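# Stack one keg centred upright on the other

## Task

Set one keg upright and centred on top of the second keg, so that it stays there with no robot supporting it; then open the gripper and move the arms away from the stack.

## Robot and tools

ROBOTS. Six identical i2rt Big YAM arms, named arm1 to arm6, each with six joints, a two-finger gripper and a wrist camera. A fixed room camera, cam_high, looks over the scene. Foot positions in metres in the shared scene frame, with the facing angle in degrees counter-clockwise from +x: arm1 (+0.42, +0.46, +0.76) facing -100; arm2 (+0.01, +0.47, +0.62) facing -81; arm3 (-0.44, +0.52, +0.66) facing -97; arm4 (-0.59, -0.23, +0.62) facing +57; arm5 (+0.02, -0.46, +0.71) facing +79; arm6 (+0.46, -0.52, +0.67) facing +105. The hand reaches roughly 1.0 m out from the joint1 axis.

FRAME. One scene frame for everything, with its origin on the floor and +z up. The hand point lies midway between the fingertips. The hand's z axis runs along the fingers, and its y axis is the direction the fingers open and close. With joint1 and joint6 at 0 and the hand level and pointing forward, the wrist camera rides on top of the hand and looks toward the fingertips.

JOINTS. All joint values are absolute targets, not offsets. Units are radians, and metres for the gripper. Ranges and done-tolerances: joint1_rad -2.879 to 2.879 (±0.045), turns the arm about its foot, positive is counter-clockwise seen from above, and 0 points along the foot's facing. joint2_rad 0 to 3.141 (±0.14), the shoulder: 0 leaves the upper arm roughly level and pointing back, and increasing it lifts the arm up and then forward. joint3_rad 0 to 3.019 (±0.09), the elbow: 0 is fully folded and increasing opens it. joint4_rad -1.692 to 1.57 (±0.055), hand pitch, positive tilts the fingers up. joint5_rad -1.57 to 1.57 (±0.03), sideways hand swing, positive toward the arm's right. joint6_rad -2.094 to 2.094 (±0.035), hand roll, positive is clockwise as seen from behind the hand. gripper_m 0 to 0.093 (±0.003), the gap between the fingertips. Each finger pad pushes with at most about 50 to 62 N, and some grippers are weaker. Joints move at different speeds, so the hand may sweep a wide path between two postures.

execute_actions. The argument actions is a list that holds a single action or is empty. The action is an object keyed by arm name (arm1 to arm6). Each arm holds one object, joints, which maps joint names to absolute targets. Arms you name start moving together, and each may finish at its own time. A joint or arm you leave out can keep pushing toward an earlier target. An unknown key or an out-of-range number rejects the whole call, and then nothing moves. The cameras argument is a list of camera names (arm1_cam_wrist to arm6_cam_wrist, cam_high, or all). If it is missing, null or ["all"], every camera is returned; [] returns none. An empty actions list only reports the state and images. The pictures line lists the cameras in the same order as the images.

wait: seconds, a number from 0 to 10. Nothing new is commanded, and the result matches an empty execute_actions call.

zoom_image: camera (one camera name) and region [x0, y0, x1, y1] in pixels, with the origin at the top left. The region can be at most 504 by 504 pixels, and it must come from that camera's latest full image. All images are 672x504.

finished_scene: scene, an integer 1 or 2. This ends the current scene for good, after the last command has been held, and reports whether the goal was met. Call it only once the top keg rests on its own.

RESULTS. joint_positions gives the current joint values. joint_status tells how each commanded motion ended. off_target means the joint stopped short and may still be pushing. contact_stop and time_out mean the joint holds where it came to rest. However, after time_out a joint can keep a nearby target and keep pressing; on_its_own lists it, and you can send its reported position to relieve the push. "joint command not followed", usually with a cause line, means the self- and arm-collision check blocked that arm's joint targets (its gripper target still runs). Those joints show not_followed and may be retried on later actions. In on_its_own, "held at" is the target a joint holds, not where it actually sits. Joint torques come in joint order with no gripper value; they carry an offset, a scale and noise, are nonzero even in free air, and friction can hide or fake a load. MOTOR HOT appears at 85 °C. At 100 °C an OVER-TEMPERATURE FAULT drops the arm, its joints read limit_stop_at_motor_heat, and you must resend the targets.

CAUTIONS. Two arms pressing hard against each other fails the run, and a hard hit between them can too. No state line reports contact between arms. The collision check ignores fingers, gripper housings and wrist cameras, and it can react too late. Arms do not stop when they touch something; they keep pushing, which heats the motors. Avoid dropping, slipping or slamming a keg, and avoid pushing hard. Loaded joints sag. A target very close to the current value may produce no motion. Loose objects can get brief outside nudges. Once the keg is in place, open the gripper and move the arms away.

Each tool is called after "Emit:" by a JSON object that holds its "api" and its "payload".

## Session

Emit:
{"api": "execute_actions", "payload": {"actions": [], "cameras": ["cam_high","arm4_cam_wrist"]}}

Scene clock: 0.00 s.
Joint torques (N m, as the arm reports them, + toward a larger angle): no reading
arm1.joint_positions: joint1_rad=+0.356 joint2_rad=+0.559 joint3_rad=+1.366 joint4_rad=-1.345 joint5_rad=+0.091 joint6_rad=-0.411 gripper_m=+0.094
arm1.joint_status: not commanded
arm1.hand: x=+0.4489 y=+0.2415 z=+1.2926 quat_wxyz=(-0.271, -0.425, -0.762, +0.406) (m; scene frame)
arm2.joint_positions: joint1_rad=-0.267 joint2_rad=+0.618 joint3_rad=+1.471 joint4_rad=-1.477 joint5_rad=-0.141 joint6_rad=+0.293 gripper_m=+0.094
arm2.joint_status: not commanded
arm2.hand: x=+0.0117 y=+0.2677 z=+1.1691 quat_wxyz=(-0.390, -0.723, -0.516, +0.244) (m; scene frame)
arm3.joint_positions: joint1_rad=+0.165 joint2_rad=+0.618 joint3_rad=+1.464 joint4_rad=-1.231 joint5_rad=+0.201 joint6_rad=+0.487 gripper_m=+0.094
arm3.joint_status: not commanded
arm3.hand: x=-0.4660 y=+0.2910 z=+1.2616 quat_wxyz=(-0.441, -0.728, -0.390, +0.351) (m; scene frame)
arm4.joint_positions: joint1_rad=-0.416 joint2_rad=+0.547 joint3_rad=+1.331 joint4_rad=-1.403 joint5_rad=-0.039 joint6_rad=-0.504 gripper_m=+0.095
arm4.joint_status: not commanded
arm4.hand: x=-0.4206 y=-0.1098 z=+1.1327 quat_wxyz=(-0.455, +0.465, -0.759, -0.030) (m; scene frame)
arm5.joint_positions: joint1_rad=+0.286 joint2_rad=+0.617 joint3_rad=+1.450 joint4_rad=-1.174 joint5_rad=+0.244 joint6_rad=+0.094 gripper_m=+0.094
arm5.joint_status: not commanded
arm5.hand: x=+0.0303 y=-0.2196 z=+1.3139 quat_wxyz=(-0.444, +0.529, -0.619, -0.376) (m; scene frame)
arm6.joint_positions: joint1_rad=-0.117 joint2_rad=+0.543 joint3_rad=+1.341 joint4_rad=-1.526 joint5_rad=-0.193 joint6_rad=+0.499 gripper_m=+0.094
arm6.joint_status: not commanded
arm6.hand: x=+0.4006 y=-0.3479 z=+1.1692 quat_wxyz=(-0.103, +0.554, -0.720, -0.405) (m; scene frame)
pictures: arm4_cam_wrist, cam_high
Images, in order (width x height): arm4_cam_wrist 672x504, cam_high 672x504.

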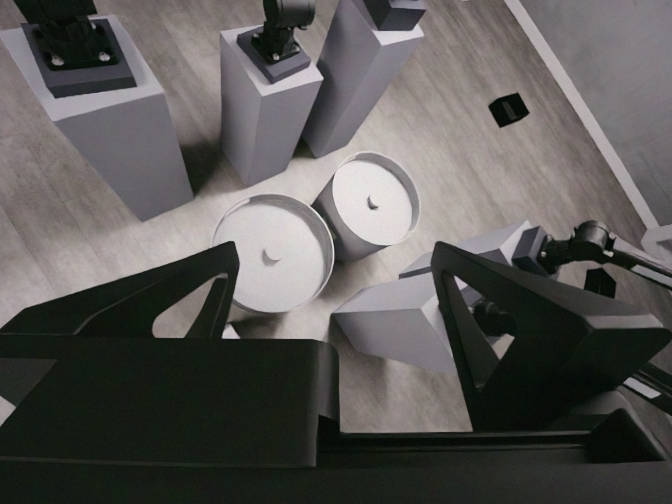

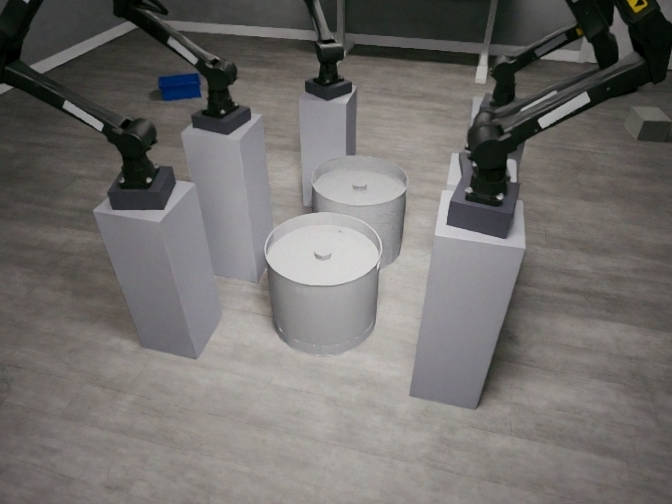

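Emit:
{"api": "execute_actions", "payload": {"actions": [{"arm1":{"joints":{"joint1_rad":0.229,"joint2_rad":1.75,"joint3_rad":1.1,"joint4_rad":-0.9,"joint5_rad":0,"joint6_rad":0.07}},"arm2":{"joints":{"joint1_rad":0.404,"joint2_rad":1.5,"joint3_rad":0.75,"joint4_rad":-0.85,"joint5_rad":0,"joint6_rad":1.94}},"arm4":{"joints":{"joint1_rad":-0.686,"joint2_rad":1.9,"joint3_rad":1.7,"joint4_rad":-1.4,"joint5_rad":0,"joint6_rad":-1.28,"gripper_m":0.08}},"arm5":{"joints":{"joint1_rad":-0.682,"joint2_rad":1.7,"joint3_rad":0.75,"joint4_rad":-0.65,"joint5_rad":0,"joint6_rad":0.475}},"arm3":{"joints":{"joint1_rad":0.3,"joint3_rad":1.9,"joint4_rad":0.3}},"arm6":{"joints":{"joint1_rad":-0.5,"joint3_rad":1.9,"joint4_rad":0.3}}}], "cameras": []}}

Emit:
{"api": "execute_actions", "payload": {"actions": [{"arm1":{"joints":{"joint2_rad":2.25,"joint3_rad":1.16,"joint4_rad":-0.48}},"arm2":{"joints":{"joint2_rad":2.175,"joint3_rad":0.806,"joint4_rad":-0.185}},"arm4":{"joints":{"joint2_rad":2.3,"joint3_rad":1.85,"joint4_rad":-1.12}},"arm5":{"joints":{"joint2_rad":2.1,"joint3_rad":0.78,"joint4_rad":-0.25}}}], "cameras": []}}

Emit:
{"api": "execute_actions", "payload": {"actions": [{"arm1":{"joints":{"joint2_rad":2.63,"joint3_rad":1.36,"joint4_rad":-0.28}},"arm4":{"joints":{"joint2_rad":2.56,"joint3_rad":1.9,"joint4_rad":-0.86}},"arm5":{"joints":{"joint2_rad":2.45,"joint3_rad":0.893,"joint4_rad":-0.005}}}], "cameras": ["arm1_cam_wrist","arm2_cam_wrist","arm4_cam_wrist","arm5_cam_wrist"]}}

Scene clock: 26.27 s.
Joint torques (N m, as the arm reports them, + toward a larger angle): arm1=[ -2.41 -14.36   8.35   0.58  -0.1    0.19] | arm2=[ 0.55 -9.9   7.1   0.86  0.14  0.  ] | arm3=[ 1.71  8.72  2.67  0.21 -0.19 -0.1 ] | arm4=[  0.07 -16.03  10.24  -0.02   0.03  -0.11] | arm5=[ 0.9  -8.85  6.17  0.79 -0.06  0.1 ] | arm6=[-1.84  8.84  2.14  0.33  0.13  0.21]
arm1.joint_positions: joint1_rad=+0.239 joint2_rad=+1.750 joint3_rad=+1.098 joint4_rad=-0.907 joint5_rad=+0.003 joint6_rad=+0.056 gripper_m=+0.094
arm1.joint_status: all done
arm1.hand: x=+0.4528 y=-0.0016 z=+0.7633 quat_wxyz=(+0.005, -0.701, -0.713, +0.003) (m; scene frame)
arm2.joint_positions: joint1_rad=+0.407 joint2_rad=+1.495 joint3_rad=+0.738 joint4_rad=-0.866 joint5_rad=-0.002 joint6_rad=+1.924 gripper_m=+0.094
arm2.joint_status: all done
arm2.hand: x=+0.1836 y=+0.1946 z=+0.6240 quat_wxyz=(+0.023, -0.994, -0.104, +0.011) (m; scene frame)
arm3.joint_positions: joint1_rad=+0.289 joint2_rad=+0.617 joint3_rad=+1.897 joint4_rad=+0.292 joint5_rad=+0.201 joint6_rad=+0.487 gripper_m=+0.094
arm3.joint_status: all done
arm3.hand: x=-0.4958 y=+0.6545 z=+1.6736 quat_wxyz=(-0.891, -0.057, +0.082, +0.443) (m; scene frame)
arm4.joint_positions: joint1_rad=-0.677 joint2_rad=+1.925 joint3_rad=+1.675 joint4_rad=-1.398 joint5_rad=-0.002 joint6_rad=-1.264 gripper_m=+0.080
arm4.joint_status: all done
arm4.hand: x=-0.0487 y=-0.0557 z=+0.7412 quat_wxyz=(+0.038, +0.708, -0.705, -0.016) (m; scene frame)
arm5.joint_positions: joint1_rad=-0.680 joint2_rad=+1.693 joint3_rad=+0.727 joint4_rad=-0.660 joint5_rad=+0.002 joint6_rad=+0.466 gripper_m=+0.094
arm5.joint_status: all done
arm5.hand: x=+0.2793 y=-0.2408 z=+0.6479 quat_wxyz=(+0.016, +0.120, -0.993, +0.018) (m; scene frame)
arm6.joint_positions: joint1_rad=-0.492 joint2_rad=+0.545 joint3_rad=+1.894 joint4_rad=+0.284 joint5_rad=-0.193 joint6_rad=+0.499 gripper_m=+0.094
arm6.joint_status: all done
arm6.hand: x=+0.3847 y=-0.7085 z=+1.6719 quat_wxyz=(-0.603, +0.074, +0.069, -0.792) (m; scene frame)
pictures: none
No camera images: the call's "cameras" was empty. Leave "cameras" out to get every camera's image.

Scene clock: 27.77 s.
Joint torques (N m, as the arm reports them, + toward a larger angle): arm1=[ -2.46 -17.33   5.36   0.57  -0.1    0.19] | arm2=[  0.38 -15.72   3.     0.99   0.1   -0.02] | arm3=[ 1.57  8.07  2.69  0.1  -0.21 -0.1 ] | arm4=[ -0.08 -19.28   9.56   0.31   0.02  -0.11] | arm5=[  0.85 -11.91   2.77   0.79  -0.04   0.11] | arm6=[-1.84  8.91  2.16  0.34  0.13  0.2 ]
arm1.joint_positions: joint1_rad=+0.239 joint2_rad=+2.252 joint3_rad=+1.150 joint4_rad=-0.488 joint5_rad=+0.003 joint6_rad=+0.056 gripper_m=+0.094
arm1.joint_status: all done
arm1.hand: x=+0.4523 y=-0.0170 z=+0.5451 quat_wxyz=(+0.016, -0.701, -0.713, -0.007) (m; scene frame)
arm2.joint_positions: joint1_rad=+0.407 joint2_rad=+2.179 joint3_rad=+0.793 joint4_rad=-0.201 joint5_rad=-0.002 joint6_rad=+1.925 gripper_m=+0.094
arm2.joint_status: all done
arm2.hand: x=+0.2019 y=+0.1647 z=+0.4001 quat_wxyz=(+0.006, -0.995, -0.104, +0.003) (m; scene frame)
arm3.joint_positions: joint1_rad=+0.289 joint2_rad=+0.617 joint3_rad=+1.897 joint4_rad=+0.292 joint5_rad=+0.201 joint6_rad=+0.487 gripper_m=+0.094
arm3.joint_status: not commanded
arm3.hand: x=-0.4958 y=+0.6545 z=+1.6736 quat_wxyz=(-0.891, -0.057, +0.082, +0.443) (m; scene frame)
arm4.joint_positions: joint1_rad=-0.677 joint2_rad=+2.328 joint3_rad=+1.825 joint4_rad=-1.127 joint5_rad=-0.002 joint6_rad=-1.265 gripper_m=+0.080
arm4.joint_status: all done
arm4.hand: x=+0.0300 y=-0.0321 z=+0.5477 quat_wxyz=(+0.030, +0.708, -0.705, -0.012) (m; scene frame)
arm5.joint_positions: joint1_rad=-0.680 joint2_rad=+2.112 joint3_rad=+0.769 joint4_rad=-0.260 joint5_rad=+0.002 joint6_rad=+0.466 gripper_m=+0.094
arm5.joint_status: all done
arm5.hand: x=+0.2919 y=-0.2319 z=+0.5119 quat_wxyz=(+0.007, +0.119, -0.993, +0.012) (m; scene frame)
arm6.joint_positions: joint1_rad=-0.492 joint2_rad=+0.545 joint3_rad=+1.894 joint4_rad=+0.284 joint5_rad=-0.193 joint6_rad=+0.499 gripper_m=+0.094
arm6.joint_status: not commanded
arm6.hand: x=+0.3847 y=-0.7085 z=+1.6719 quat_wxyz=(-0.603, +0.074, +0.069, -0.792) (m; scene frame)
pictures: none
No camera images: the call's "cameras" was empty. Leave "cameras" out to get every camera's image.

Scene clock: 29.20 s.
Joint torques (N m, as the arm reports them, + toward a larger angle): arm1=[ -2.59 -18.59   3.67   0.33   0.07   0.19] | arm2=[  0.8  -16.01   2.83   1.23   0.11  -0.02] | arm3=[ 1.33  7.89  2.66  0.2  -0.2  -0.12] | arm4=[ -0.02 -21.05   8.18   0.37   0.02  -0.1 ] | arm5=[  0.94 -13.23   0.48   0.76  -0.02   0.02] | arm6=[-1.84  8.96  2.16  0.34  0.13  0.2 ]
arm1.joint_positions: joint1_rad=+0.240 joint2_rad=+2.630 joint3_rad=+1.347 joint4_rad=-0.282 joint5_rad=-0.002 joint6_rad=+0.056 gripper_m=+0.094
arm1.joint_status: all done
arm1.hand: x=+0.4538 y=-0.0282 z=+0.3939 quat_wxyz=(+0.005, -0.700, -0.714, -0.001) (m; scene frame)
arm2.joint_positions: joint1_rad=+0.407 joint2_rad=+2.179 joint3_rad=+0.793 joint4_rad=-0.201 joint5_rad=-0.002 joint6_rad=+1.925 gripper_m=+0.094
arm2.joint_status: not commanded
arm2.hand: x=+0.2019 y=+0.1647 z=+0.4001 quat_wxyz=(+0.006, -0.995, -0.104, +0.003) (m; scene frame)
arm3.joint_positions: joint1_rad=+0.289 joint2_rad=+0.617 joint3_rad=+1.897 joint4_rad=+0.292 joint5_rad=+0.201 joint6_rad=+0.487 gripper_m=+0.094
arm3.joint_status: not commanded
arm3.hand: x=-0.4958 y=+0.6545 z=+1.6736 quat_wxyz=(-0.891, -0.057, +0.082, +0.443) (m; scene frame)
arm4.joint_positions: joint1_rad=-0.677 joint2_rad=+2.594 joint3_rad=+1.879 joint4_rad=-0.869 joint5_rad=-0.002 joint6_rad=-1.265 gripper_m=+0.080
arm4.joint_status: all done
arm4.hand: x=+0.0437 y=-0.0289 z=+0.3921 quat_wxyz=(+0.009, +0.709, -0.705, -0.001) (m; scene frame)
arm5.joint_positions: joint1_rad=-0.680 joint2_rad=+2.468 joint3_rad=+0.888 joint4_rad=-0.014 joint5_rad=+0.001 joint6_rad=+0.473 gripper_m=+0.094
arm5.joint_status: all done
arm5.hand: x=+0.2916 y=-0.2335 z=+0.3956 quat_wxyz=(+0.003, +0.116, -0.993, +0.009) (m; scene frame)
arm6.joint_positions: joint1_rad=-0.492 joint2_rad=+0.545 joint3_rad=+1.894 joint4_rad=+0.284 joint5_rad=-0.193 joint6_rad=+0.499 gripper_m=+0.094
arm6.joint_status: not commanded
arm6.hand: x=+0.3847 y=-0.7085 z=+1.6719 quat_wxyz=(-0.603, +0.074, +0.069, -0.792) (m; scene frame)
pictures: arm1_cam_wrist, arm2_cam_wrist, arm4_cam_wrist, arm5_cam_wrist
Images, in order (width x height): arm1_cam_wrist 672x504, arm2_cam_wrist 672x504, arm4_cam_wrist 672x504, arm5_cam_wrist 672x504.

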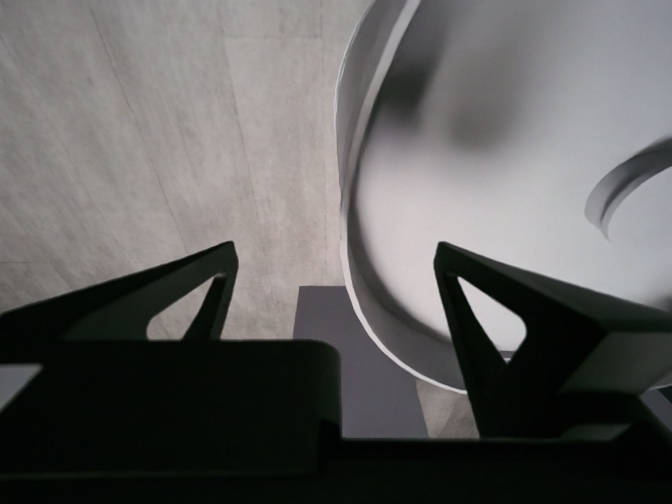

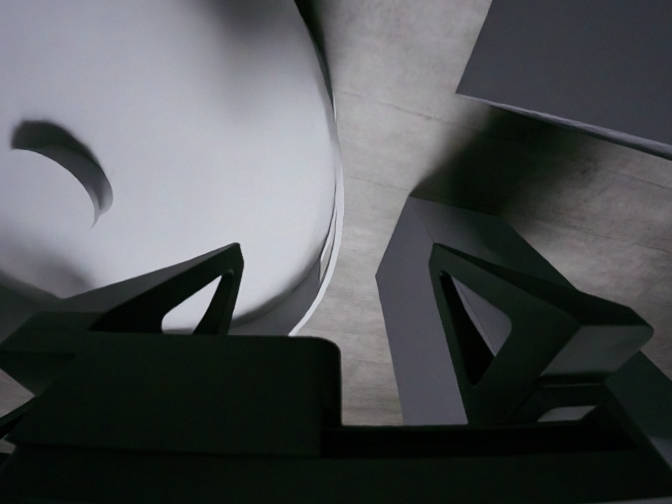

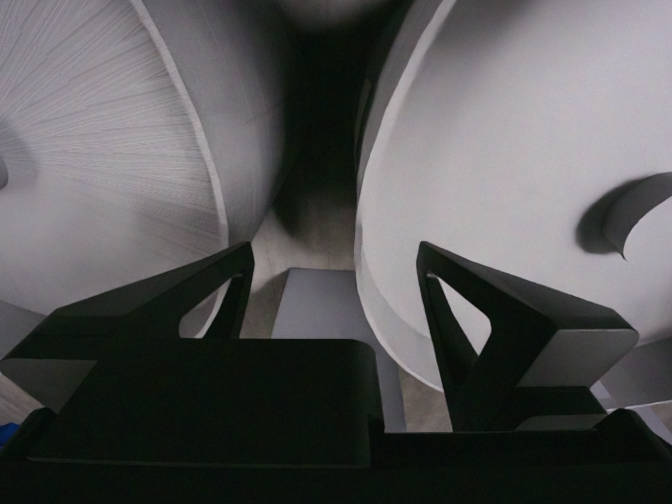

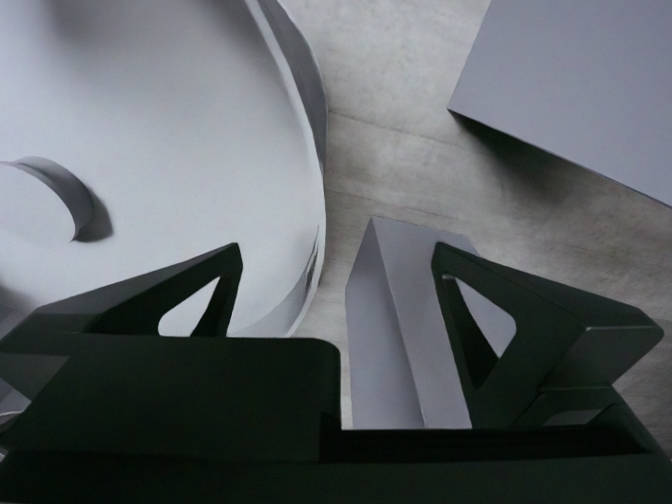

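Emit:
{"api": "execute_actions", "payload": {"actions": [{"arm1":{"joints":{"joint2_rad":2.73,"joint3_rad":1.43,"joint4_rad":-0.255}},"arm2":{"joints":{"joint2_rad":2.3,"joint3_rad":0.835,"joint4_rad":-0.1}},"arm4":{"joints":{"joint2_rad":2.655,"joint3_rad":1.985,"joint4_rad":-0.84,"gripper_m":0.065}},"arm5":{"joints":{"joint1_rad":-0.655,"joint2_rad":2.565,"joint3_rad":0.975,"joint4_rad":0.04}}}], "cameras": []}}

Emit:
{"api": "execute_actions", "payload": {"actions": [{"arm1":{"joints":{"joint2_rad":2.825,"joint3_rad":1.5,"joint4_rad":-0.23}},"arm2":{"joints":{"joint2_rad":2.42,"joint3_rad":0.88,"joint4_rad":-0.01}},"arm4":{"joints":{"joint2_rad":2.745,"joint3_rad":2.035,"joint4_rad":-0.805}},"arm5":{"joints":{"joint2_rad":2.685,"joint3_rad":1.05,"joint4_rad":0.075}}}], "cameras": []}}

Emit:
{"api": "execute_actions", "payload": {"actions": [{"arm4":{"joints":{"gripper_m":0}},"arm1":{"joints":{"gripper_m":0}},"arm2":{"joints":{"gripper_m":0}},"arm5":{"joints":{"gripper_m":0}}}], "cameras": ["arm1_cam_wrist","arm2_cam_wrist","arm4_cam_wrist","arm5_cam_wrist"]}}

Scene clock: 41.33 s.
Joint torques (N m, as the arm reports them, + toward a larger angle): arm1=[ -2.59 -17.9    2.95   0.42   0.07   0.19] | arm2=[  0.02 -16.67   1.39   1.01   0.13   0.01] | arm3=[ 1.93  7.65  2.79  0.11 -0.21 -0.1 ] | arm4=[ -0.13 -18.32   9.57   0.38   0.03  -0.08] | arm5=[  1.65 -12.36   0.19   0.65  -0.03   0.01] | arm6=[-1.86  8.92  2.17  0.34  0.13  0.2 ]
arm1.joint_positions: joint1_rad=+0.240 joint2_rad=+2.719 joint3_rad=+1.427 joint4_rad=-0.258 joint5_rad=-0.002 joint6_rad=+0.056 gripper_m=+0.094
arm1.joint_status: all done
arm1.hand: x=+0.4543 y=-0.0382 z=+0.3601 quat_wxyz=(+0.000, -0.700, -0.714, +0.004) (m; scene frame)
arm2.joint_positions: joint1_rad=+0.407 joint2_rad=+2.306 joint3_rad=+0.832 joint4_rad=-0.114 joint5_rad=-0.002 joint6_rad=+1.925 gripper_m=+0.094
arm2.joint_status: all done
arm2.hand: x=+0.2011 y=+0.1657 z=+0.3584 quat_wxyz=(+0.007, -0.995, -0.104, +0.004) (m; scene frame)
arm3.joint_positions: joint1_rad=+0.289 joint2_rad=+0.617 joint3_rad=+1.897 joint4_rad=+0.292 joint5_rad=+0.201 joint6_rad=+0.487 gripper_m=+0.094
arm3.joint_status: not commanded
arm3.hand: x=-0.4958 y=+0.6545 z=+1.6736 quat_wxyz=(-0.891, -0.057, +0.082, +0.443) (m; scene frame)
arm4.joint_positions: joint1_rad=-0.677 joint2_rad=+2.650 joint3_rad=+1.950 joint4_rad=-0.845 joint5_rad=-0.002 joint6_rad=-1.265 gripper_m=+0.065
arm4.joint_status: all done
arm4.hand: x=+0.0629 y=-0.0229 z=+0.3756 quat_wxyz=(-0.008, +0.709, -0.705, +0.007) (m; scene frame)
arm5.joint_positions: joint1_rad=-0.662 joint2_rad=+2.558 joint3_rad=+0.975 joint4_rad=+0.037 joint5_rad=+0.001 joint6_rad=+0.473 gripper_m=+0.094
arm5.joint_status: all done
arm5.hand: x=+0.3065 y=-0.2120 z=+0.3645 quat_wxyz=(-0.016, +0.125, -0.992, -0.004) (m; scene frame)
arm6.joint_positions: joint1_rad=-0.492 joint2_rad=+0.545 joint3_rad=+1.894 joint4_rad=+0.284 joint5_rad=-0.193 joint6_rad=+0.499 gripper_m=+0.094
arm6.joint_status: not commanded
arm6.hand: x=+0.3847 y=-0.7085 z=+1.6719 quat_wxyz=(-0.603, +0.074, +0.069, -0.792) (m; scene frame)
pictures: none
No camera images: the call's "cameras" was empty. Leave "cameras" out to get every camera's image.

Scene clock: 42.40 s.
Joint torques (N m, as the arm reports them, + toward a larger angle): arm1=[ -2.57 -17.6    2.87   0.37   0.07   0.19] | arm2=[  0.83 -15.56   0.7    1.24   0.11   0.04] | arm3=[ 2.2   7.42  2.73  0.26 -0.19 -0.1 ] | arm4=[ -0.05 -19.53   8.69   0.38   0.03  -0.1 ] | arm5=[  1.57 -13.03  -0.08   0.62  -0.03   0.03] | arm6=[-1.85  8.91  2.16  0.33  0.13  0.21]
arm1.joint_positions: joint1_rad=+0.240 joint2_rad=+2.817 joint3_rad=+1.495 joint4_rad=-0.234 joint5_rad=-0.002 joint6_rad=+0.056 gripper_m=+0.094
arm1.joint_status: all done
arm1.hand: x=+0.4535 y=-0.0324 z=+0.3200 quat_wxyz=(+0.002, -0.700, -0.714, +0.002) (m; scene frame)
arm2.joint_positions: joint1_rad=+0.407 joint2_rad=+2.424 joint3_rad=+0.879 joint4_rad=-0.025 joint5_rad=-0.002 joint6_rad=+1.925 gripper_m=+0.094
arm2.joint_status: all done
arm2.hand: x=+0.2024 y=+0.1635 z=+0.3193 quat_wxyz=(-0.001, -0.995, -0.104, +0.000) (m; scene frame)
arm3.joint_positions: joint1_rad=+0.289 joint2_rad=+0.617 joint3_rad=+1.897 joint4_rad=+0.292 joint5_rad=+0.201 joint6_rad=+0.487 gripper_m=+0.094
arm3.joint_status: not commanded
arm3.hand: x=-0.4958 y=+0.6545 z=+1.6736 quat_wxyz=(-0.891, -0.057, +0.082, +0.443) (m; scene frame)
arm4.joint_positions: joint1_rad=-0.677 joint2_rad=+2.755 joint3_rad=+2.005 joint4_rad=-0.810 joint5_rad=-0.002 joint6_rad=-1.265 gripper_m=+0.065
arm4.joint_status: all done
arm4.hand: x=+0.0570 y=-0.0252 z=+0.3223 quat_wxyz=(-0.001, +0.709, -0.705, +0.004) (m; scene frame)
arm5.joint_positions: joint1_rad=-0.662 joint2_rad=+2.685 joint3_rad=+1.048 joint4_rad=+0.071 joint5_rad=+0.001 joint6_rad=+0.473 gripper_m=+0.094
arm5.joint_status: all done
arm5.hand: x=+0.3004 y=-0.2179 z=+0.3191 quat_wxyz=(-0.008, +0.125, -0.992, +0.001) (m; scene frame)
arm6.joint_positions: joint1_rad=-0.492 joint2_rad=+0.545 joint3_rad=+1.894 joint4_rad=+0.284 joint5_rad=-0.193 joint6_rad=+0.499 gripper_m=+0.094
arm6.joint_status: not commanded
arm6.hand: x=+0.3847 y=-0.7085 z=+1.6719 quat_wxyz=(-0.603, +0.074, +0.069, -0.792) (m; scene frame)
pictures: none
No camera images: the call's "cameras" was empty. Leave "cameras" out to get every camera's image.

Scene clock: 43.20 s.
Joint torques (N m, as the arm reports them, + toward a larger angle): arm1=[ -1.56 -18.14   2.7    0.45   0.43   0.02] | arm2=[  0.39 -16.15   0.93   0.95   0.21  -0.19] | arm3=[ 1.71  7.92  2.83  0.12 -0.18 -0.03] | arm4=[ -0.19 -19.45   8.72   0.33   0.    -0.47] | arm5=[  2.09 -13.08   0.04   0.59  -0.45   0.33] | arm6=[-1.85  8.96  2.16  0.34  0.13  0.21]
arm1.joint_positions: joint1_rad=+0.226 joint2_rad=+2.817 joint3_rad=+1.495 joint4_rad=-0.234 joint5_rad=-0.013 joint6_rad=+0.072 gripper_m=+0.001
arm1.joint_status: all done
arm1.hand: x=+0.4480 y=-0.0328 z=+0.3201 quat_wxyz=(-0.002, -0.711, -0.703, -0.002) (m; scene frame)
arm2.joint_positions: joint1_rad=+0.407 joint2_rad=+2.425 joint3_rad=+0.873 joint4_rad=-0.022 joint5_rad=-0.004 joint6_rad=+1.948 gripper_m=+0.001
arm2.joint_status: all done
arm2.hand: x=+0.2011 y=+0.1663 z=+0.3191 quat_wxyz=(+0.001, -0.996, -0.093, -0.001) (m; scene frame)
arm3.joint_positions: joint1_rad=+0.289 joint2_rad=+0.617 joint3_rad=+1.897 joint4_rad=+0.292 joint5_rad=+0.201 joint6_rad=+0.487 gripper_m=+0.094
arm3.joint_status: not commanded
arm3.hand: x=-0.4958 y=+0.6545 z=+1.6736 quat_wxyz=(-0.891, -0.057, +0.082, +0.443) (m; scene frame)
arm4.joint_positions: joint1_rad=-0.677 joint2_rad=+2.755 joint3_rad=+2.005 joint4_rad=-0.808 joint5_rad=-0.001 joint6_rad=-1.229 gripper_m=+0.002
arm4.joint_status: all done
arm4.hand: x=+0.0576 y=-0.0252 z=+0.3223 quat_wxyz=(-0.002, +0.696, -0.718, +0.005) (m; scene frame)
arm5.joint_positions: joint1_rad=-0.665 joint2_rad=+2.686 joint3_rad=+1.045 joint4_rad=+0.071 joint5_rad=+0.011 joint6_rad=+0.438 gripper_m=+0.001
arm5.joint_status: all done
arm5.hand: x=+0.3010 y=-0.2216 z=+0.3190 quat_wxyz=(-0.010, +0.141, -0.990, +0.006) (m; scene frame)
arm6.joint_positions: joint1_rad=-0.492 joint2_rad=+0.545 joint3_rad=+1.894 joint4_rad=+0.284 joint5_rad=-0.193 joint6_rad=+0.499 gripper_m=+0.094
arm6.joint_status: not commanded
arm6.hand: x=+0.3847 y=-0.7085 z=+1.6719 quat_wxyz=(-0.603, +0.074, +0.069, -0.792) (m; scene frame)
pictures: arm1_cam_wrist, arm2_cam_wrist, arm4_cam_wrist, arm5_cam_wrist
Images, in order (width x height): arm1_cam_wrist 672x504, arm2_cam_wrist 672x504, arm4_cam_wrist 672x504, arm5_cam_wrist 672x504.

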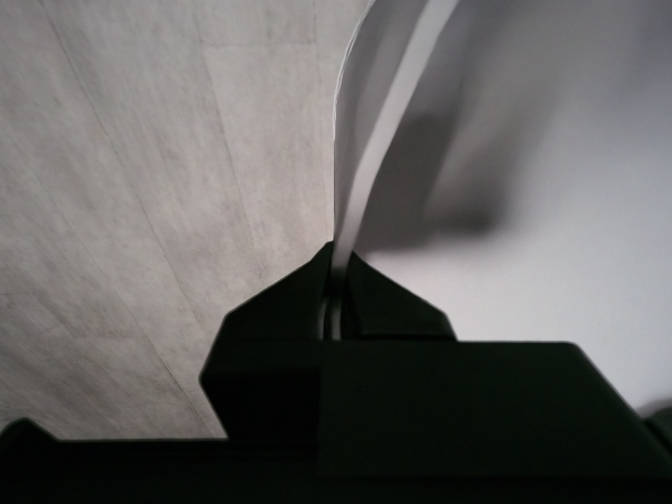

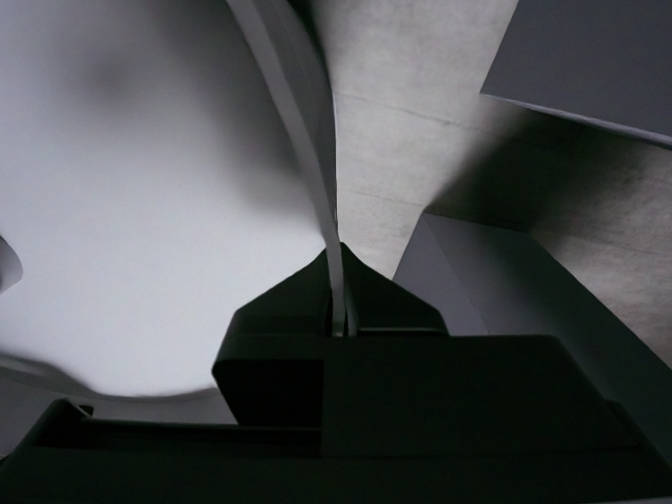

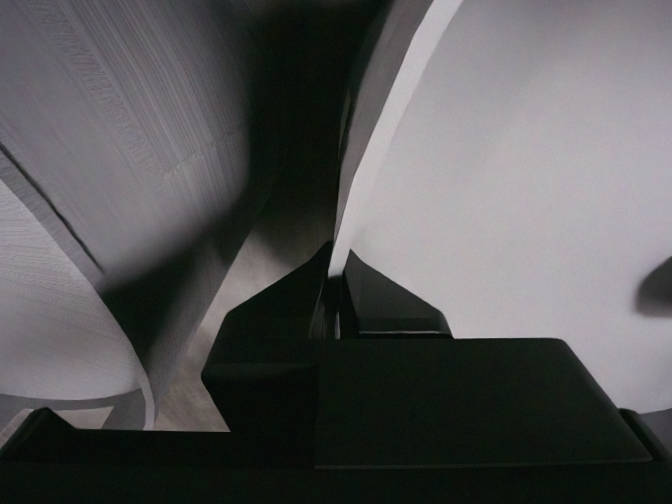

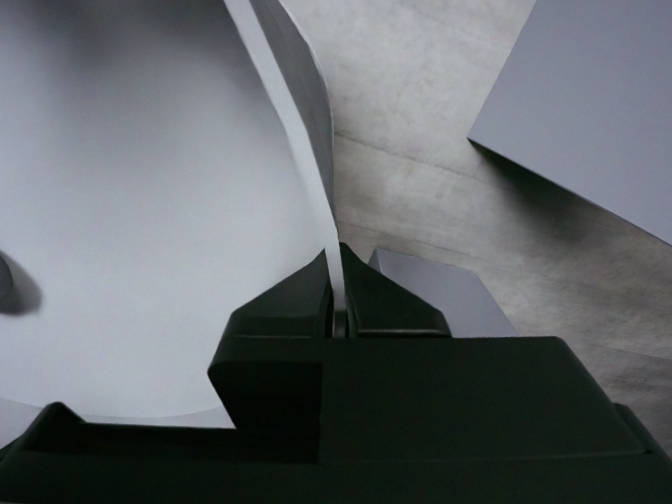

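Same offsets as before; reuse table, blending y over the first steps.

Emit:
{"api": "execute_actions", "payload": {"actions": [{"arm1":{"joints":{"joint2_rad":2.37,"joint3_rad":1.23,"joint4_rad":-0.29}},"arm2":{"joints":{"joint1_rad":0.44,"joint2_rad":1.89,"joint3_rad":0.76,"joint4_rad":-0.27,"joint6_rad":1.98}},"arm4":{"joints":{"joint1_rad":-0.65,"joint2_rad":2.35,"joint3_rad":1.985,"joint4_rad":-0.955,"joint6_rad":-1.2}},"arm5":{"joints":{"joint1_rad":-0.63,"joint2_rad":2.18,"joint3_rad":0.915,"joint4_rad":-0.14,"joint6_rad":0.47}}}], "cameras": []}}

Scene clock: 53.47 s.
Joint torques (N m, as the arm reports them, + toward a larger angle): arm1=[ -2.27 -25.25   5.33   0.4    0.83  -0.04] | arm2=[  0.35 -25.22   6.17   0.45   0.21  -0.28] | arm3=[ 1.28  8.17  2.7   0.24 -0.21 -0.12] | arm4=[  0.75 -30.11  11.71   0.01  -0.39   0.  ] | arm5=[  2.53 -19.75   3.61   0.56  -0.07   0.19] | arm6=[-1.86  8.94  2.16  0.34  0.13  0.21]
arm1.joint_positions: joint1_rad=+0.236 joint2_rad=+2.463 joint3_rad=+1.201 joint4_rad=-0.293 joint5_rad=-0.025 joint6_rad=+0.078 gripper_m=+0.001
arm1.joint_status: all done
arm1.hand: x=+0.4549 y=-0.0134 z=+0.4551 quat_wxyz=(-0.006, -0.710, -0.704, -0.007) (m; scene frame)
arm2.joint_positions: joint1_rad=+0.454 joint2_rad=+2.000 joint3_rad=+0.712 joint4_rad=-0.275 joint5_rad=-0.004 joint6_rad=+1.996 gripper_m=+0.001
arm2.joint_status: all done
arm2.hand: x=+0.2099 y=+0.1835 z=+0.4524 quat_wxyz=(-0.003, -0.996, -0.092, -0.003) (m; scene frame)
arm3.joint_positions: joint1_rad=+0.289 joint2_rad=+0.617 joint3_rad=+1.897 joint4_rad=+0.292 joint5_rad=+0.201 joint6_rad=+0.487 gripper_m=+0.094
arm3.joint_status: not commanded
arm3.hand: x=-0.4958 y=+0.6545 z=+1.6736 quat_wxyz=(-0.891, -0.057, +0.082, +0.443) (m; scene frame)
arm4.joint_positions: joint1_rad=-0.653 joint2_rad=+2.522 joint3_rad=+1.931 joint4_rad=-0.948 joint5_rad=+0.009 joint6_rad=-1.195 gripper_m=+0.002
arm4.joint_status: joint2_rad time_out (moved -0.234 of -0.405); the others done
arm4.on_its_own: joint2_rad reads +2.522 and still pushes toward +2.350 since a time_out
arm4.hand: x=+0.0665 y=-0.0052 z=+0.4550 quat_wxyz=(-0.009, +0.692, -0.721, +0.013) (m; scene frame)
arm5.joint_positions: joint1_rad=-0.648 joint2_rad=+2.298 joint3_rad=+0.884 joint4_rad=-0.143 joint5_rad=+0.002 joint6_rad=+0.450 gripper_m=+0.001
arm5.joint_status: all done
arm5.hand: x=+0.3099 y=-0.2006 z=+0.4549 quat_wxyz=(-0.012, +0.144, -0.990, -0.001) (m; scene frame)
arm6.joint_positions: joint1_rad=-0.492 joint2_rad=+0.545 joint3_rad=+1.894 joint4_rad=+0.284 joint5_rad=-0.193 joint6_rad=+0.499 gripper_m=+0.094
arm6.joint_status: not commanded
arm6.hand: x=+0.3847 y=-0.7085 z=+1.6719 quat_wxyz=(-0.603, +0.074, +0.069, -0.792) (m; scene frame)
pictures: none
No camera images: the call's "cameras" was empty. Leave "cameras" out to get every camera's image.

Emit:
{"api": "execute_actions", "payload": {"actions": [{"arm1":{"joints":{"joint2_rad":2.025,"joint3_rad":1.11,"joint4_rad":-0.48}},"arm2":{"joints":{"joint1_rad":0.47,"joint6_rad":2.01,"joint2_rad":1.48,"joint3_rad":0.79,"joint4_rad":-0.67}},"arm4":{"joints":{"joint1_rad":-0.625,"joint6_rad":-1.175,"joint2_rad":2.165,"joint3_rad":2.02,"joint4_rad":-1.18}},"arm5":{"joints":{"joint1_rad":-0.6,"joint6_rad":0.5,"joint2_rad":1.8,"joint3_rad":0.91,"joint4_rad":-0.46}}}], "cameras": []}}

Scene clock: 64.80 s.
Joint torques (N m, as the arm reports them, + toward a larger angle): arm1=[ -1.84 -24.24   9.1    1.13   0.57  -0.05] | arm2=[  0.57 -20.57  12.71   0.57  -0.07  -0.28] | arm3=[ 2.02  7.19  2.64  0.17 -0.17 -0.13] | arm4=[  1.44 -28.43  15.68  -0.81  -0.52   0.04] | arm5=[  2.86 -18.89   9.07   1.23  -0.05   0.17] | arm6=[-1.85  8.94  2.17  0.34  0.13  0.2 ]
arm1.joint_positions: joint1_rad=+0.229 joint2_rad=+2.124 joint3_rad=+1.060 joint4_rad=-0.500 joint5_rad=-0.017 joint6_rad=+0.078 gripper_m=+0.001
arm1.joint_status: all done
arm1.hand: x=+0.4507 y=-0.0024 z=+0.5872 quat_wxyz=(+0.000, -0.712, -0.702, -0.006) (m; scene frame)
arm2.joint_positions: joint1_rad=+0.470 joint2_rad=+1.577 joint3_rad=+0.695 joint4_rad=-0.672 joint5_rad=+0.005 joint6_rad=+2.018 gripper_m=+0.001
arm2.joint_status: joint3_rad time_out (moved -0.017 of +0.078); the others done
arm2.on_its_own: joint3_rad reads +0.695 and still pushes toward +0.790 since a time_out
arm2.hand: x=+0.2073 y=+0.1944 z=+0.5868 quat_wxyz=(-0.010, -0.996, -0.089, -0.002) (m; scene frame)
arm3.joint_positions: joint1_rad=+0.289 joint2_rad=+0.617 joint3_rad=+1.897 joint4_rad=+0.292 joint5_rad=+0.201 joint6_rad=+0.487 gripper_m=+0.094
arm3.joint_status: not commanded
arm3.hand: x=-0.4958 y=+0.6545 z=+1.6736 quat_wxyz=(-0.891, -0.057, +0.082, +0.443) (m; scene frame)
arm4.joint_positions: joint1_rad=-0.635 joint2_rad=+2.319 joint3_rad=+1.931 joint4_rad=-1.149 joint5_rad=+0.012 joint6_rad=-1.174 gripper_m=+0.002
arm4.joint_status: joint2_rad time_out (moved -0.203 of -0.357); the others done
arm4.on_its_own: joint2_rad reads +2.319 and still pushes toward +2.165 since a time_out
arm4.hand: x=+0.0595 y=+0.0060 z=+0.5900 quat_wxyz=(-0.010, +0.691, -0.723, +0.015) (m; scene frame)
arm5.joint_positions: joint1_rad=-0.622 joint2_rad=+1.921 joint3_rad=+0.832 joint4_rad=-0.480 joint5_rad=+0.002 joint6_rad=+0.481 gripper_m=+0.001
arm5.joint_status: all done
arm5.hand: x=+0.3055 y=-0.1892 z=+0.5881 quat_wxyz=(-0.007, +0.141, -0.990, +0.002) (m; scene frame)
arm6.joint_positions: joint1_rad=-0.492 joint2_rad=+0.545 joint3_rad=+1.894 joint4_rad=+0.284 joint5_rad=-0.193 joint6_rad=+0.499 gripper_m=+0.094
arm6.joint_status: not commanded
arm6.hand: x=+0.3847 y=-0.7085 z=+1.6719 quat_wxyz=(-0.603, +0.074, +0.069, -0.792) (m; scene frame)
pictures: none
No camera images: the call's "cameras" was empty. Leave "cameras" out to get every camera's image.

Emit:
{"api": "execute_actions", "payload": {"actions": [{"arm1":{"joints":{"joint2_rad":1.7,"joint3_rad":1.15,"joint4_rad":-0.8}},"arm2":{"joints":{"joint2_rad":1.21,"joint3_rad":0.98,"joint4_rad":-1.13}},"arm4":{"joints":{"joint2_rad":2.03,"joint3_rad":2.19,"joint4_rad":-1.46}},"arm5":{"joints":{"joint2_rad":1.47,"joint3_rad":1.005,"joint4_rad":-0.86}}}], "cameras": []}}

Scene clock: 74.63 s.
Joint torques (N m, as the arm reports them, + toward a larger angle): arm1=[ -1.18 -24.11  15.21   0.37   0.25  -0.03] | arm2=[  0.73 -17.34  16.45  -0.09  -0.27  -0.25] | arm3=[ 1.15  7.49  2.69  0.25 -0.17 -0.14] | arm4=[  1.1  -28.15  18.33  -0.86   0.02  -0.03] | arm5=[  1.83 -16.55  13.77  -0.06   0.05   0.02] | arm6=[-1.87  8.92  2.16  0.35  0.13  0.21]
arm1.joint_positions: joint1_rad=+0.220 joint2_rad=+1.816 joint3_rad=+1.060 joint4_rad=-0.803 joint5_rad=-0.008 joint6_rad=+0.078 gripper_m=+0.001
arm1.joint_status: all done
arm1.hand: x=+0.4457 y=+0.0006 z=+0.7237 quat_wxyz=(+0.001, -0.715, -0.699, -0.001) (m; scene frame)
arm2.joint_positions: joint1_rad=+0.469 joint2_rad=+1.286 joint3_rad=+0.848 joint4_rad=-1.115 joint5_rad=+0.009 joint6_rad=+2.024 gripper_m=+0.001
arm2.joint_status: joint3_rad time_out (moved +0.153 of +0.285); the others done
arm2.on_its_own: joint3_rad reads +0.848 and still pushes toward +0.961 since a time_out
arm2.hand: x=+0.2020 y=+0.2005 z=+0.7240 quat_wxyz=(-0.011, -0.996, -0.086, +0.000) (m; scene frame)
arm3.joint_positions: joint1_rad=+0.289 joint2_rad=+0.617 joint3_rad=+1.897 joint4_rad=+0.292 joint5_rad=+0.201 joint6_rad=+0.487 gripper_m=+0.094
arm3.joint_status: not commanded
arm3.hand: x=-0.4958 y=+0.6545 z=+1.6736 quat_wxyz=(-0.891, -0.057, +0.082, +0.443) (m; scene frame)
arm4.joint_positions: joint1_rad=-0.631 joint2_rad=+2.187 joint3_rad=+2.077 joint4_rad=-1.426 joint5_rad=-0.001 joint6_rad=-1.168 gripper_m=+0.002
arm4.joint_status: joint2_rad time_out (moved -0.132 of -0.289); joint3_rad time_out (moved +0.146 of +0.259); the others done
arm4.on_its_own: joint2_rad reads +2.187 and still pushes toward +2.030 since a time_out; joint3_rad reads +2.077 and still pushes toward +2.189 since a time_out
arm4.hand: x=+0.0515 y=+0.0094 z=+0.7309 quat_wxyz=(-0.013, +0.690, -0.723, +0.009) (m; scene frame)
arm5.joint_positions: joint1_rad=-0.610 joint2_rad=+1.579 joint3_rad=+0.882 joint4_rad=-0.848 joint5_rad=+0.000 joint6_rad=+0.500 gripper_m=+0.001
arm5.joint_status: joint3_rad time_out (moved +0.051 of +0.173); the others done
arm5.on_its_own: joint3_rad reads +0.882 and still pushes toward +0.995 since a time_out
arm5.hand: x=+0.3000 y=-0.1856 z=+0.7274 quat_wxyz=(-0.016, +0.138, -0.990, -0.006) (m; scene frame)
arm6.joint_positions: joint1_rad=-0.492 joint2_rad=+0.545 joint3_rad=+1.894 joint4_rad=+0.284 joint5_rad=-0.193 joint6_rad=+0.499 gripper_m=+0.094
arm6.joint_status: not commanded
arm6.hand: x=+0.3847 y=-0.7085 z=+1.6719 quat_wxyz=(-0.603, +0.074, +0.069, -0.792) (m; scene frame)
pictures: none
No camera images: the call's "cameras" was empty. Leave "cameras" out to get every camera's image.

Emit:
{"api": "execute_actions", "payload": {"actions": [{"arm1":{"joints":{"joint1_rad":0.08,"joint2_rad":1.7,"joint3_rad":1.155,"joint4_rad":-0.805,"joint6_rad":-0.085}},"arm2":{"joints":{"joint1_rad":0.224,"joint2_rad":1.12,"joint3_rad":0.89,"joint4_rad":-1.14,"joint6_rad":1.77}},"arm4":{"joints":{"joint1_rad":-0.586,"joint2_rad":1.84,"joint3_rad":1.85,"joint4_rad":-1.32,"joint6_rad":-1.135}},"arm5":{"joints":{"joint1_rad":-0.44,"joint2_rad":1.36,"joint3_rad":0.845,"joint4_rad":-0.831,"joint6_rad":0.66}}}], "cameras": []}}

Scene clock: 89.27 s.
Joint torques (N m, as the arm reports them, + toward a larger angle): arm1=[ -0.45 -24.84  15.6   -0.27   0.16   0.07] | arm2=[ -0.77 -15.27  16.34   1.14   0.68  -0.36] | arm3=[ 2.3   7.34  2.71  0.08 -0.21 -0.13] | arm4=[  0.65 -26.33  15.64   0.23  -0.24  -0.05] | arm5=[  2.57 -15.43  11.99   0.63  -0.19   0.11] | arm6=[-1.82  8.92  2.16  0.33  0.13  0.2 ]
arm1.joint_positions: joint1_rad=+0.060 joint2_rad=+1.825 joint3_rad=+1.060 joint4_rad=-0.795 joint5_rad=-0.005 joint6_rad=-0.088 gripper_m=+0.001
arm1.joint_status: joint3_rad time_out (moved +0.000 of +0.095); the others done
arm1.on_its_own: joint3_rad reads +1.060 and still pushes toward +1.155 since a time_out
arm1.hand: x=+0.3713 y=+0.0020 z=+0.7202 quat_wxyz=(+0.003, -0.713, -0.701, +0.001) (m; scene frame)
arm2.joint_positions: joint1_rad=+0.242 joint2_rad=+1.202 joint3_rad=+0.777 joint4_rad=-1.162 joint5_rad=-0.017 joint6_rad=+1.791 gripper_m=+0.001
arm2.joint_status: joint3_rad time_out (moved -0.071 of +0.042); the others done
arm2.on_its_own: joint3_rad reads +0.777 and still pushes toward +0.889 since a time_out
arm2.hand: x=+0.1257 y=+0.2014 z=+0.7237 quat_wxyz=(+0.009, -0.996, -0.089, -0.005) (m; scene frame)
arm3.joint_positions: joint1_rad=+0.289 joint2_rad=+0.617 joint3_rad=+1.897 joint4_rad=+0.292 joint5_rad=+0.201 joint6_rad=+0.487 gripper_m=+0.094
arm3.joint_status: not commanded
arm3.hand: x=-0.4958 y=+0.6545 z=+1.6736 quat_wxyz=(-0.891, -0.057, +0.082, +0.443) (m; scene frame)
arm4.joint_positions: joint1_rad=-0.587 joint2_rad=+2.001 joint3_rad=+1.765 joint4_rad=-1.321 joint5_rad=+0.005 joint6_rad=-1.125 gripper_m=+0.002
arm4.joint_status: joint2_rad time_out (moved -0.186 of -0.347); the others done
arm4.on_its_own: joint2_rad reads +2.001 and still pushes toward +1.840 since a time_out
arm4.hand: x=-0.0218 y=+0.0102 z=+0.7295 quat_wxyz=(-0.002, +0.691, -0.723, +0.007) (m; scene frame)
arm5.joint_positions: joint1_rad=-0.456 joint2_rad=+1.476 joint3_rad=+0.757 joint4_rad=-0.836 joint5_rad=+0.006 joint6_rad=+0.649 gripper_m=+0.001
arm5.joint_status: all done
arm5.hand: x=+0.2272 y=-0.1843 z=+0.7254 quat_wxyz=(-0.014, +0.140, -0.990, -0.002) (m; scene frame)
arm6.joint_positions: joint1_rad=-0.492 joint2_rad=+0.545 joint3_rad=+1.894 joint4_rad=+0.284 joint5_rad=-0.193 joint6_rad=+0.499 gripper_m=+0.094
arm6.joint_status: not commanded
arm6.hand: x=+0.3847 y=-0.7085 z=+1.6719 quat_wxyz=(-0.603, +0.074, +0.069, -0.792) (m; scene frame)
pictures: none
No camera images: the call's "cameras" was empty. Leave "cameras" out to get every camera's image.

Emit:
{"api": "execute_actions", "payload": {"actions": [{"arm1":{"joints":{"joint1_rad":-0.09,"joint2_rad":1.73,"joint3_rad":1.205,"joint4_rad":-0.82,"joint6_rad":-0.25}},"arm2":{"joints":{"joint1_rad":-0.048,"joint2_rad":1.07,"joint3_rad":0.85,"joint4_rad":-1.16,"joint6_rad":1.5}},"arm4":{"joints":{"joint1_rad":-0.529,"joint2_rad":1.665,"joint3_rad":1.58,"joint4_rad":-1.227,"joint6_rad":-1.076}},"arm5":{"joints":{"joint1_rad":-0.22,"joint2_rad":1.27,"joint3_rad":0.745,"joint4_rad":-0.831,"joint6_rad":0.88}}}], "cameras": []}}

Scene clock: 100.07 s.
Joint torques (N m, as the arm reports them, + toward a larger angle): arm1=[ -0.31 -25.35  16.63  -0.85   0.09   0.2 ] | arm2=[ -0.44 -13.18  16.48   1.55   0.29  -0.19] | arm3=[ 1.94  8.12  2.63  0.17 -0.21 -0.12] | arm4=[  0.32 -23.22  16.33   0.36  -0.19   0.  ] | arm5=[  2.23 -13.03  12.22   0.75  -0.4    0.15] | arm6=[-1.83  8.95  2.17  0.34  0.13  0.2 ]
arm1.joint_positions: joint1_rad=-0.112 joint2_rad=+1.853 joint3_rad=+1.100 joint4_rad=-0.797 joint5_rad=-0.004 joint6_rad=-0.265 gripper_m=+0.001
arm1.joint_status: joint3_rad time_out (moved +0.040 of +0.145); the others done
arm1.on_its_own: joint3_rad reads +1.100 and still pushes toward +1.205 since a time_out
arm1.hand: x=+0.2890 y=+0.0023 z=+0.7195 quat_wxyz=(+0.001, -0.712, -0.702, +0.006) (m; scene frame)
arm2.joint_positions: joint1_rad=-0.042 joint2_rad=+1.144 joint3_rad=+0.731 joint4_rad=-1.189 joint5_rad=-0.007 joint6_rad=+1.504 gripper_m=+0.001
arm2.joint_status: joint3_rad time_out (moved -0.045 of +0.073); the others done
arm2.on_its_own: joint3_rad reads +0.731 and still pushes toward +0.844 since a time_out
arm2.hand: x=+0.0415 y=+0.2029 z=+0.7234 quat_wxyz=(+0.014, -0.996, -0.090, -0.002) (m; scene frame)
arm3.joint_positions: joint1_rad=+0.289 joint2_rad=+0.617 joint3_rad=+1.897 joint4_rad=+0.292 joint5_rad=+0.201 joint6_rad=+0.487 gripper_m=+0.094
arm3.joint_status: not commanded
arm3.hand: x=-0.4958 y=+0.6545 z=+1.6736 quat_wxyz=(-0.891, -0.057, +0.082, +0.443) (m; scene frame)
arm4.joint_positions: joint1_rad=-0.526 joint2_rad=+1.815 joint3_rad=+1.484 joint4_rad=-1.231 joint5_rad=+0.004 joint6_rad=-1.072 gripper_m=+0.002
arm4.joint_status: joint2_rad time_out (moved -0.186 of -0.336); joint3_rad time_out (moved -0.281 of -0.185); the others done
arm4.on_its_own: joint2_rad reads +1.815 and still pushes toward +1.665 since a time_out; joint3_rad reads +1.484 and still pushes toward +1.580 since a time_out
arm4.hand: x=-0.1033 y=+0.0115 z=+0.7298 quat_wxyz=(+0.000, +0.694, -0.720, +0.006) (m; scene frame)
arm5.joint_positions: joint1_rad=-0.234 joint2_rad=+1.371 joint3_rad=+0.653 joint4_rad=-0.839 joint5_rad=+0.011 joint6_rad=+0.865 gripper_m=+0.001
arm5.joint_status: joint3_rad off_target (ended at +0.653, target +0.745); the others done
arm5.hand: x=+0.1455 y=-0.1830 z=+0.7257 quat_wxyz=(-0.014, +0.143, -0.990, -0.001) (m; scene frame)
arm6.joint_positions: joint1_rad=-0.492 joint2_rad=+0.545 joint3_rad=+1.894 joint4_rad=+0.284 joint5_rad=-0.193 joint6_rad=+0.499 gripper_m=+0.094
arm6.joint_status: not commanded
arm6.hand: x=+0.3847 y=-0.7085 z=+1.6719 quat_wxyz=(-0.603, +0.074, +0.069, -0.792) (m; scene frame)
pictures: none
No camera images: the call's "cameras" was empty. Leave "cameras" out to get every camera's image.

Emit:
{"api": "execute_actions", "payload": {"actions": [{"arm1":{"joints":{"joint1_rad":-0.245,"joint2_rad":1.78,"joint3_rad":1.295,"joint4_rad":-0.855,"joint6_rad":-0.41}},"arm2":{"joints":{"joint1_rad":-0.32,"joint2_rad":1.06,"joint3_rad":0.85,"joint4_rad":-1.16,"joint6_rad":1.22}},"arm4":{"joints":{"joint1_rad":-0.454,"joint2_rad":1.495,"joint3_rad":1.345,"joint4_rad":-1.17,"joint6_rad":-1.0}},"arm5":{"joints":{"joint1_rad":0.055,"joint2_rad":1.22,"joint3_rad":0.69,"joint4_rad":-0.837,"joint6_rad":1.155}}}], "cameras": []}}

Scene clock: 110.87 s.
Joint torques (N m, as the arm reports them, + toward a larger angle): arm1=[ -0.36 -26.9   16.66  -0.88  -0.01   0.12] | arm2=[  1.94 -13.2   16.52   1.56  -0.34  -0.11] | arm3=[ 1.72  7.53  2.58  0.22 -0.17 -0.08] | arm4=[ -0.15 -20.59  15.92   0.08   0.03  -0.09] | arm5=[  2.22 -11.46  12.11   0.92  -0.43   0.11] | arm6=[-1.87  8.95  2.16  0.33  0.13  0.2 ]
arm1.joint_positions: joint1_rad=-0.267 joint2_rad=+1.909 joint3_rad=+1.193 joint4_rad=-0.831 joint5_rad=-0.001 joint6_rad=-0.417 gripper_m=+0.001
arm1.joint_status: joint3_rad time_out (moved +0.093 of +0.195); the others done
arm1.on_its_own: joint3_rad reads +1.193 and still pushes toward +1.295 since a time_out
arm1.hand: x=+0.2074 y=+0.0019 z=+0.7205 quat_wxyz=(+0.004, -0.712, -0.702, +0.009) (m; scene frame)
arm2.joint_positions: joint1_rad=-0.335 joint2_rad=+1.133 joint3_rad=+0.730 joint4_rad=-1.189 joint5_rad=+0.011 joint6_rad=+1.215 gripper_m=+0.001
arm2.joint_status: joint3_rad time_out (moved -0.001 of +0.119); the others done
arm2.on_its_own: joint3_rad reads +0.730 and still pushes toward +0.843 since a time_out
arm2.hand: x=-0.0404 y=+0.2059 z=+0.7259 quat_wxyz=(+0.010, -0.996, -0.088, +0.003) (m; scene frame)
arm3.joint_positions: joint1_rad=+0.289 joint2_rad=+0.617 joint3_rad=+1.897 joint4_rad=+0.292 joint5_rad=+0.201 joint6_rad=+0.487 gripper_m=+0.094
arm3.joint_status: not commanded
arm3.hand: x=-0.4958 y=+0.6545 z=+1.6736 quat_wxyz=(-0.891, -0.057, +0.082, +0.443) (m; scene frame)
arm4.joint_positions: joint1_rad=-0.444 joint2_rad=+1.643 joint3_rad=+1.252 joint4_rad=-1.166 joint5_rad=-0.002 joint6_rad=-0.987 gripper_m=+0.002
arm4.joint_status: joint2_rad time_out (moved -0.173 of -0.320); joint3_rad time_out (moved -0.233 of -0.139); the others done
arm4.on_its_own: joint2_rad reads +1.643 and still pushes toward +1.495 since a time_out; joint3_rad reads +1.252 and still pushes toward +1.345 since a time_out
arm4.hand: x=-0.1848 y=+0.0157 z=+0.7304 quat_wxyz=(-0.003, +0.693, -0.721, +0.003) (m; scene frame)
arm5.joint_positions: joint1_rad=+0.041 joint2_rad=+1.311 joint3_rad=+0.600 joint4_rad=-0.849 joint5_rad=+0.013 joint6_rad=+1.145 gripper_m=+0.001
arm5.joint_status: joint3_rad off_target (ended at +0.600, target +0.690); the others done
arm5.hand: x=+0.0629 y=-0.1811 z=+0.7257 quat_wxyz=(-0.014, +0.140, -0.990, -0.001) (m; scene frame)
arm6.joint_positions: joint1_rad=-0.492 joint2_rad=+0.545 joint3_rad=+1.894 joint4_rad=+0.284 joint5_rad=-0.193 joint6_rad=+0.499 gripper_m=+0.094
arm6.joint_status: not commanded
arm6.hand: x=+0.3847 y=-0.7085 z=+1.6719 quat_wxyz=(-0.603, +0.074, +0.069, -0.792) (m; scene frame)
pictures: none
No camera images: the call's "cameras" was empty. Leave "cameras" out to get every camera's image.

Emit:
{"api": "execute_actions", "payload": {"actions": [{"arm1":{"joints":{"joint1_rad":-0.392,"joint2_rad":1.86,"joint3_rad":1.43,"joint4_rad":-0.9,"joint6_rad":-0.547}},"arm2":{"joints":{"joint1_rad":-0.53,"joint2_rad":1.09,"joint3_rad":0.87,"joint4_rad":-1.16,"joint6_rad":0.98}},"arm4":{"joints":{"joint1_rad":-0.365,"joint2_rad":1.33,"joint3_rad":1.135,"joint4_rad":-1.145,"joint6_rad":-0.9}},"arm5":{"joints":{"joint1_rad":0.345,"joint2_rad":1.21,"joint3_rad":0.685,"joint4_rad":-0.837,"joint6_rad":1.44}}}], "cameras": []}}

Scene clock: 129.00 s.
Joint torques (N m, as the arm reports them, + toward a larger angle): arm1=[ -1.88 -28.15  17.38  -0.74   0.13  -0.16] | arm2=[  4.03 -12.27  16.57  -0.04  -1.01  -0.26] | arm3=[ 0.83  8.25  2.81 -0.04 -0.2  -0.07] | arm4=[ -0.98 -18.64  14.23  -0.85   0.73  -0.29] | arm5=[  2.83 -11.45  12.27   0.5   -0.46  -0.04] | arm6=[-1.85  8.9   2.16  0.34  0.13  0.2 ]
arm1.joint_positions: joint1_rad=-0.393 joint2_rad=+1.986 joint3_rad=+1.324 joint4_rad=-0.879 joint5_rad=-0.006 joint6_rad=-0.527 gripper_m=+0.001
arm1.joint_status: joint3_rad time_out (moved +0.131 of +0.237); the others done
arm1.on_its_own: joint3_rad reads +1.324 and still pushes toward +1.430 since a time_out
arm1.hand: x=+0.1310 y=-0.0021 z=+0.7214 quat_wxyz=(+0.002, -0.718, -0.696, +0.012) (m; scene frame)
arm2.joint_positions: joint1_rad=-0.574 joint2_rad=+1.149 joint3_rad=+0.752 joint4_rad=-1.146 joint5_rad=+0.029 joint6_rad=+0.993 gripper_m=+0.001
arm2.joint_status: joint3_rad time_out (moved +0.022 of +0.140); the others done
arm2.on_its_own: joint3_rad reads +0.752 and still pushes toward +0.865 since a time_out
arm2.hand: x=-0.1118 y=+0.2095 z=+0.7294 quat_wxyz=(-0.006, -0.997, -0.079, +0.020) (m; scene frame)
arm3.joint_positions: joint1_rad=+0.289 joint2_rad=+0.617 joint3_rad=+1.897 joint4_rad=+0.292 joint5_rad=+0.201 joint6_rad=+0.487 gripper_m=+0.094
arm3.joint_status: not commanded
arm3.hand: x=-0.4958 y=+0.6545 z=+1.6736 quat_wxyz=(-0.891, -0.057, +0.082, +0.443) (m; scene frame)
arm4.joint_positions: joint1_rad=-0.342 joint2_rad=+1.480 joint3_rad=+1.062 joint4_rad=-1.111 joint5_rad=-0.019 joint6_rad=-0.865 gripper_m=+0.002
arm4.joint_status: joint2_rad time_out (moved -0.163 of -0.313); joint6_rad time_out (moved +0.122 of +0.087); the others done
arm4.on_its_own: joint2_rad reads +1.480 and still pushes toward +1.330 since a time_out; joint6_rad reads -0.865 and still pushes toward -0.900 since a time_out
arm4.hand: x=-0.2606 y=+0.0224 z=+0.7317 quat_wxyz=(-0.018, +0.685, -0.728, -0.005) (m; scene frame)
arm5.joint_positions: joint1_rad=+0.325 joint2_rad=+1.302 joint3_rad=+0.592 joint4_rad=-0.840 joint5_rad=+0.013 joint6_rad=+1.448 gripper_m=+0.001
arm5.joint_status: joint3_rad time_out (moved -0.008 of +0.085); the others done
arm5.on_its_own: joint3_rad reads +0.592 and still pushes toward +0.685 since a time_out
arm5.hand: x=-0.0169 y=-0.1809 z=+0.7247 quat_wxyz=(-0.013, +0.131, -0.991, -0.008) (m; scene frame)
arm6.joint_positions: joint1_rad=-0.492 joint2_rad=+0.545 joint3_rad=+1.894 joint4_rad=+0.284 joint5_rad=-0.193 joint6_rad=+0.499 gripper_m=+0.094
arm6.joint_status: not commanded
arm6.hand: x=+0.3847 y=-0.7085 z=+1.6719 quat_wxyz=(-0.603, +0.074, +0.069, -0.792) (m; scene frame)
pictures: none
No camera images: the call's "cameras" was empty. Leave "cameras" out to get every camera's image.

Emit:
{"api": "execute_actions", "payload": {"actions": [{"arm1":{"joints":{"joint1_rad":-0.51,"joint2_rad":1.955,"joint3_rad":1.61,"joint4_rad":-0.98,"joint6_rad":-0.661}},"arm2":{"joints":{"joint1_rad":-0.75,"joint2_rad":1.19,"joint3_rad":0.96,"joint4_rad":-1.12,"joint6_rad":0.77}},"arm4":{"joints":{"joint1_rad":-0.22,"joint2_rad":1.19,"joint3_rad":0.985,"joint4_rad":-1.15,"joint6_rad":-0.767}},"arm5":{"joints":{"joint1_rad":0.615,"joint2_rad":1.265,"joint3_rad":0.745,"joint4_rad":-0.831,"joint6_rad":1.71}}}], "cameras": []}}

Scene clock: 139.47 s.
Joint torques (N m, as the arm reports them, + toward a larger angle): arm1=[ -2.6  -30.74  17.7   -1.31   0.21  -0.18] | arm2=[  4.48 -16.57  16.43  -0.1   -0.87  -0.14] | arm3=[ 2.56  6.93  2.87  0.17 -0.19 -0.14] | arm4=[  0.35 -15.05  15.02  -0.57   0.38  -0.22] | arm5=[  3.06 -10.11  13.64   0.34  -0.47  -0.03] | arm6=[-1.87  8.92  2.16  0.33  0.13  0.2 ]
arm1.joint_positions: joint1_rad=-0.501 joint2_rad=+2.091 joint3_rad=+1.507 joint4_rad=-0.947 joint5_rad=-0.008 joint6_rad=-0.640 gripper_m=+0.001
arm1.joint_status: joint3_rad time_out (moved +0.183 of +0.286); the others done
arm1.on_its_own: joint3_rad reads +1.507 and still pushes toward +1.610 since a time_out
arm1.hand: x=+0.0512 y=-0.0096 z=+0.7223 quat_wxyz=(+0.001, -0.716, -0.698, +0.017) (m; scene frame)
arm2.joint_positions: joint1_rad=-0.792 joint2_rad=+1.271 joint3_rad=+0.850 joint4_rad=-1.099 joint5_rad=+0.023 joint6_rad=+0.772 gripper_m=+0.001
arm2.joint_status: joint3_rad time_out (moved +0.098 of +0.208); the others done
arm2.on_its_own: joint3_rad reads +0.850 and still pushes toward +0.960 since a time_out
arm2.hand: x=-0.1932 y=+0.2025 z=+0.7300 quat_wxyz=(-0.013, -0.996, -0.081, +0.026) (m; scene frame)
arm3.joint_positions: joint1_rad=+0.289 joint2_rad=+0.617 joint3_rad=+1.897 joint4_rad=+0.292 joint5_rad=+0.201 joint6_rad=+0.487 gripper_m=+0.094
arm3.joint_status: not commanded
arm3.hand: x=-0.4958 y=+0.6545 z=+1.6736 quat_wxyz=(-0.891, -0.057, +0.082, +0.443) (m; scene frame)
arm4.joint_positions: joint1_rad=-0.214 joint2_rad=+1.319 joint3_rad=+0.902 joint4_rad=-1.126 joint5_rad=-0.010 joint6_rad=-0.741 gripper_m=+0.002
arm4.joint_status: all done
arm4.hand: x=-0.3408 y=+0.0158 z=+0.7324 quat_wxyz=(-0.010, +0.687, -0.727, -0.003) (m; scene frame)
arm5.joint_positions: joint1_rad=+0.595 joint2_rad=+1.328 joint3_rad=+0.622 joint4_rad=-0.831 joint5_rad=+0.014 joint6_rad=+1.716 gripper_m=+0.001
arm5.joint_status: joint3_rad time_out (moved +0.030 of +0.153); the others done
arm5.on_its_own: joint3_rad reads +0.622 and still pushes toward +0.734 since a time_out
arm5.hand: x=-0.0955 y=-0.1877 z=+0.7258 quat_wxyz=(-0.008, +0.132, -0.991, -0.016) (m; scene frame)
arm6.joint_positions: joint1_rad=-0.492 joint2_rad=+0.545 joint3_rad=+1.894 joint4_rad=+0.284 joint5_rad=-0.193 joint6_rad=+0.499 gripper_m=+0.094
arm6.joint_status: not commanded
arm6.hand: x=+0.3847 y=-0.7085 z=+1.6719 quat_wxyz=(-0.603, +0.074, +0.069, -0.792) (m; scene frame)
pictures: none
No camera images: the call's "cameras" was empty. Leave "cameras" out to get every camera's image.


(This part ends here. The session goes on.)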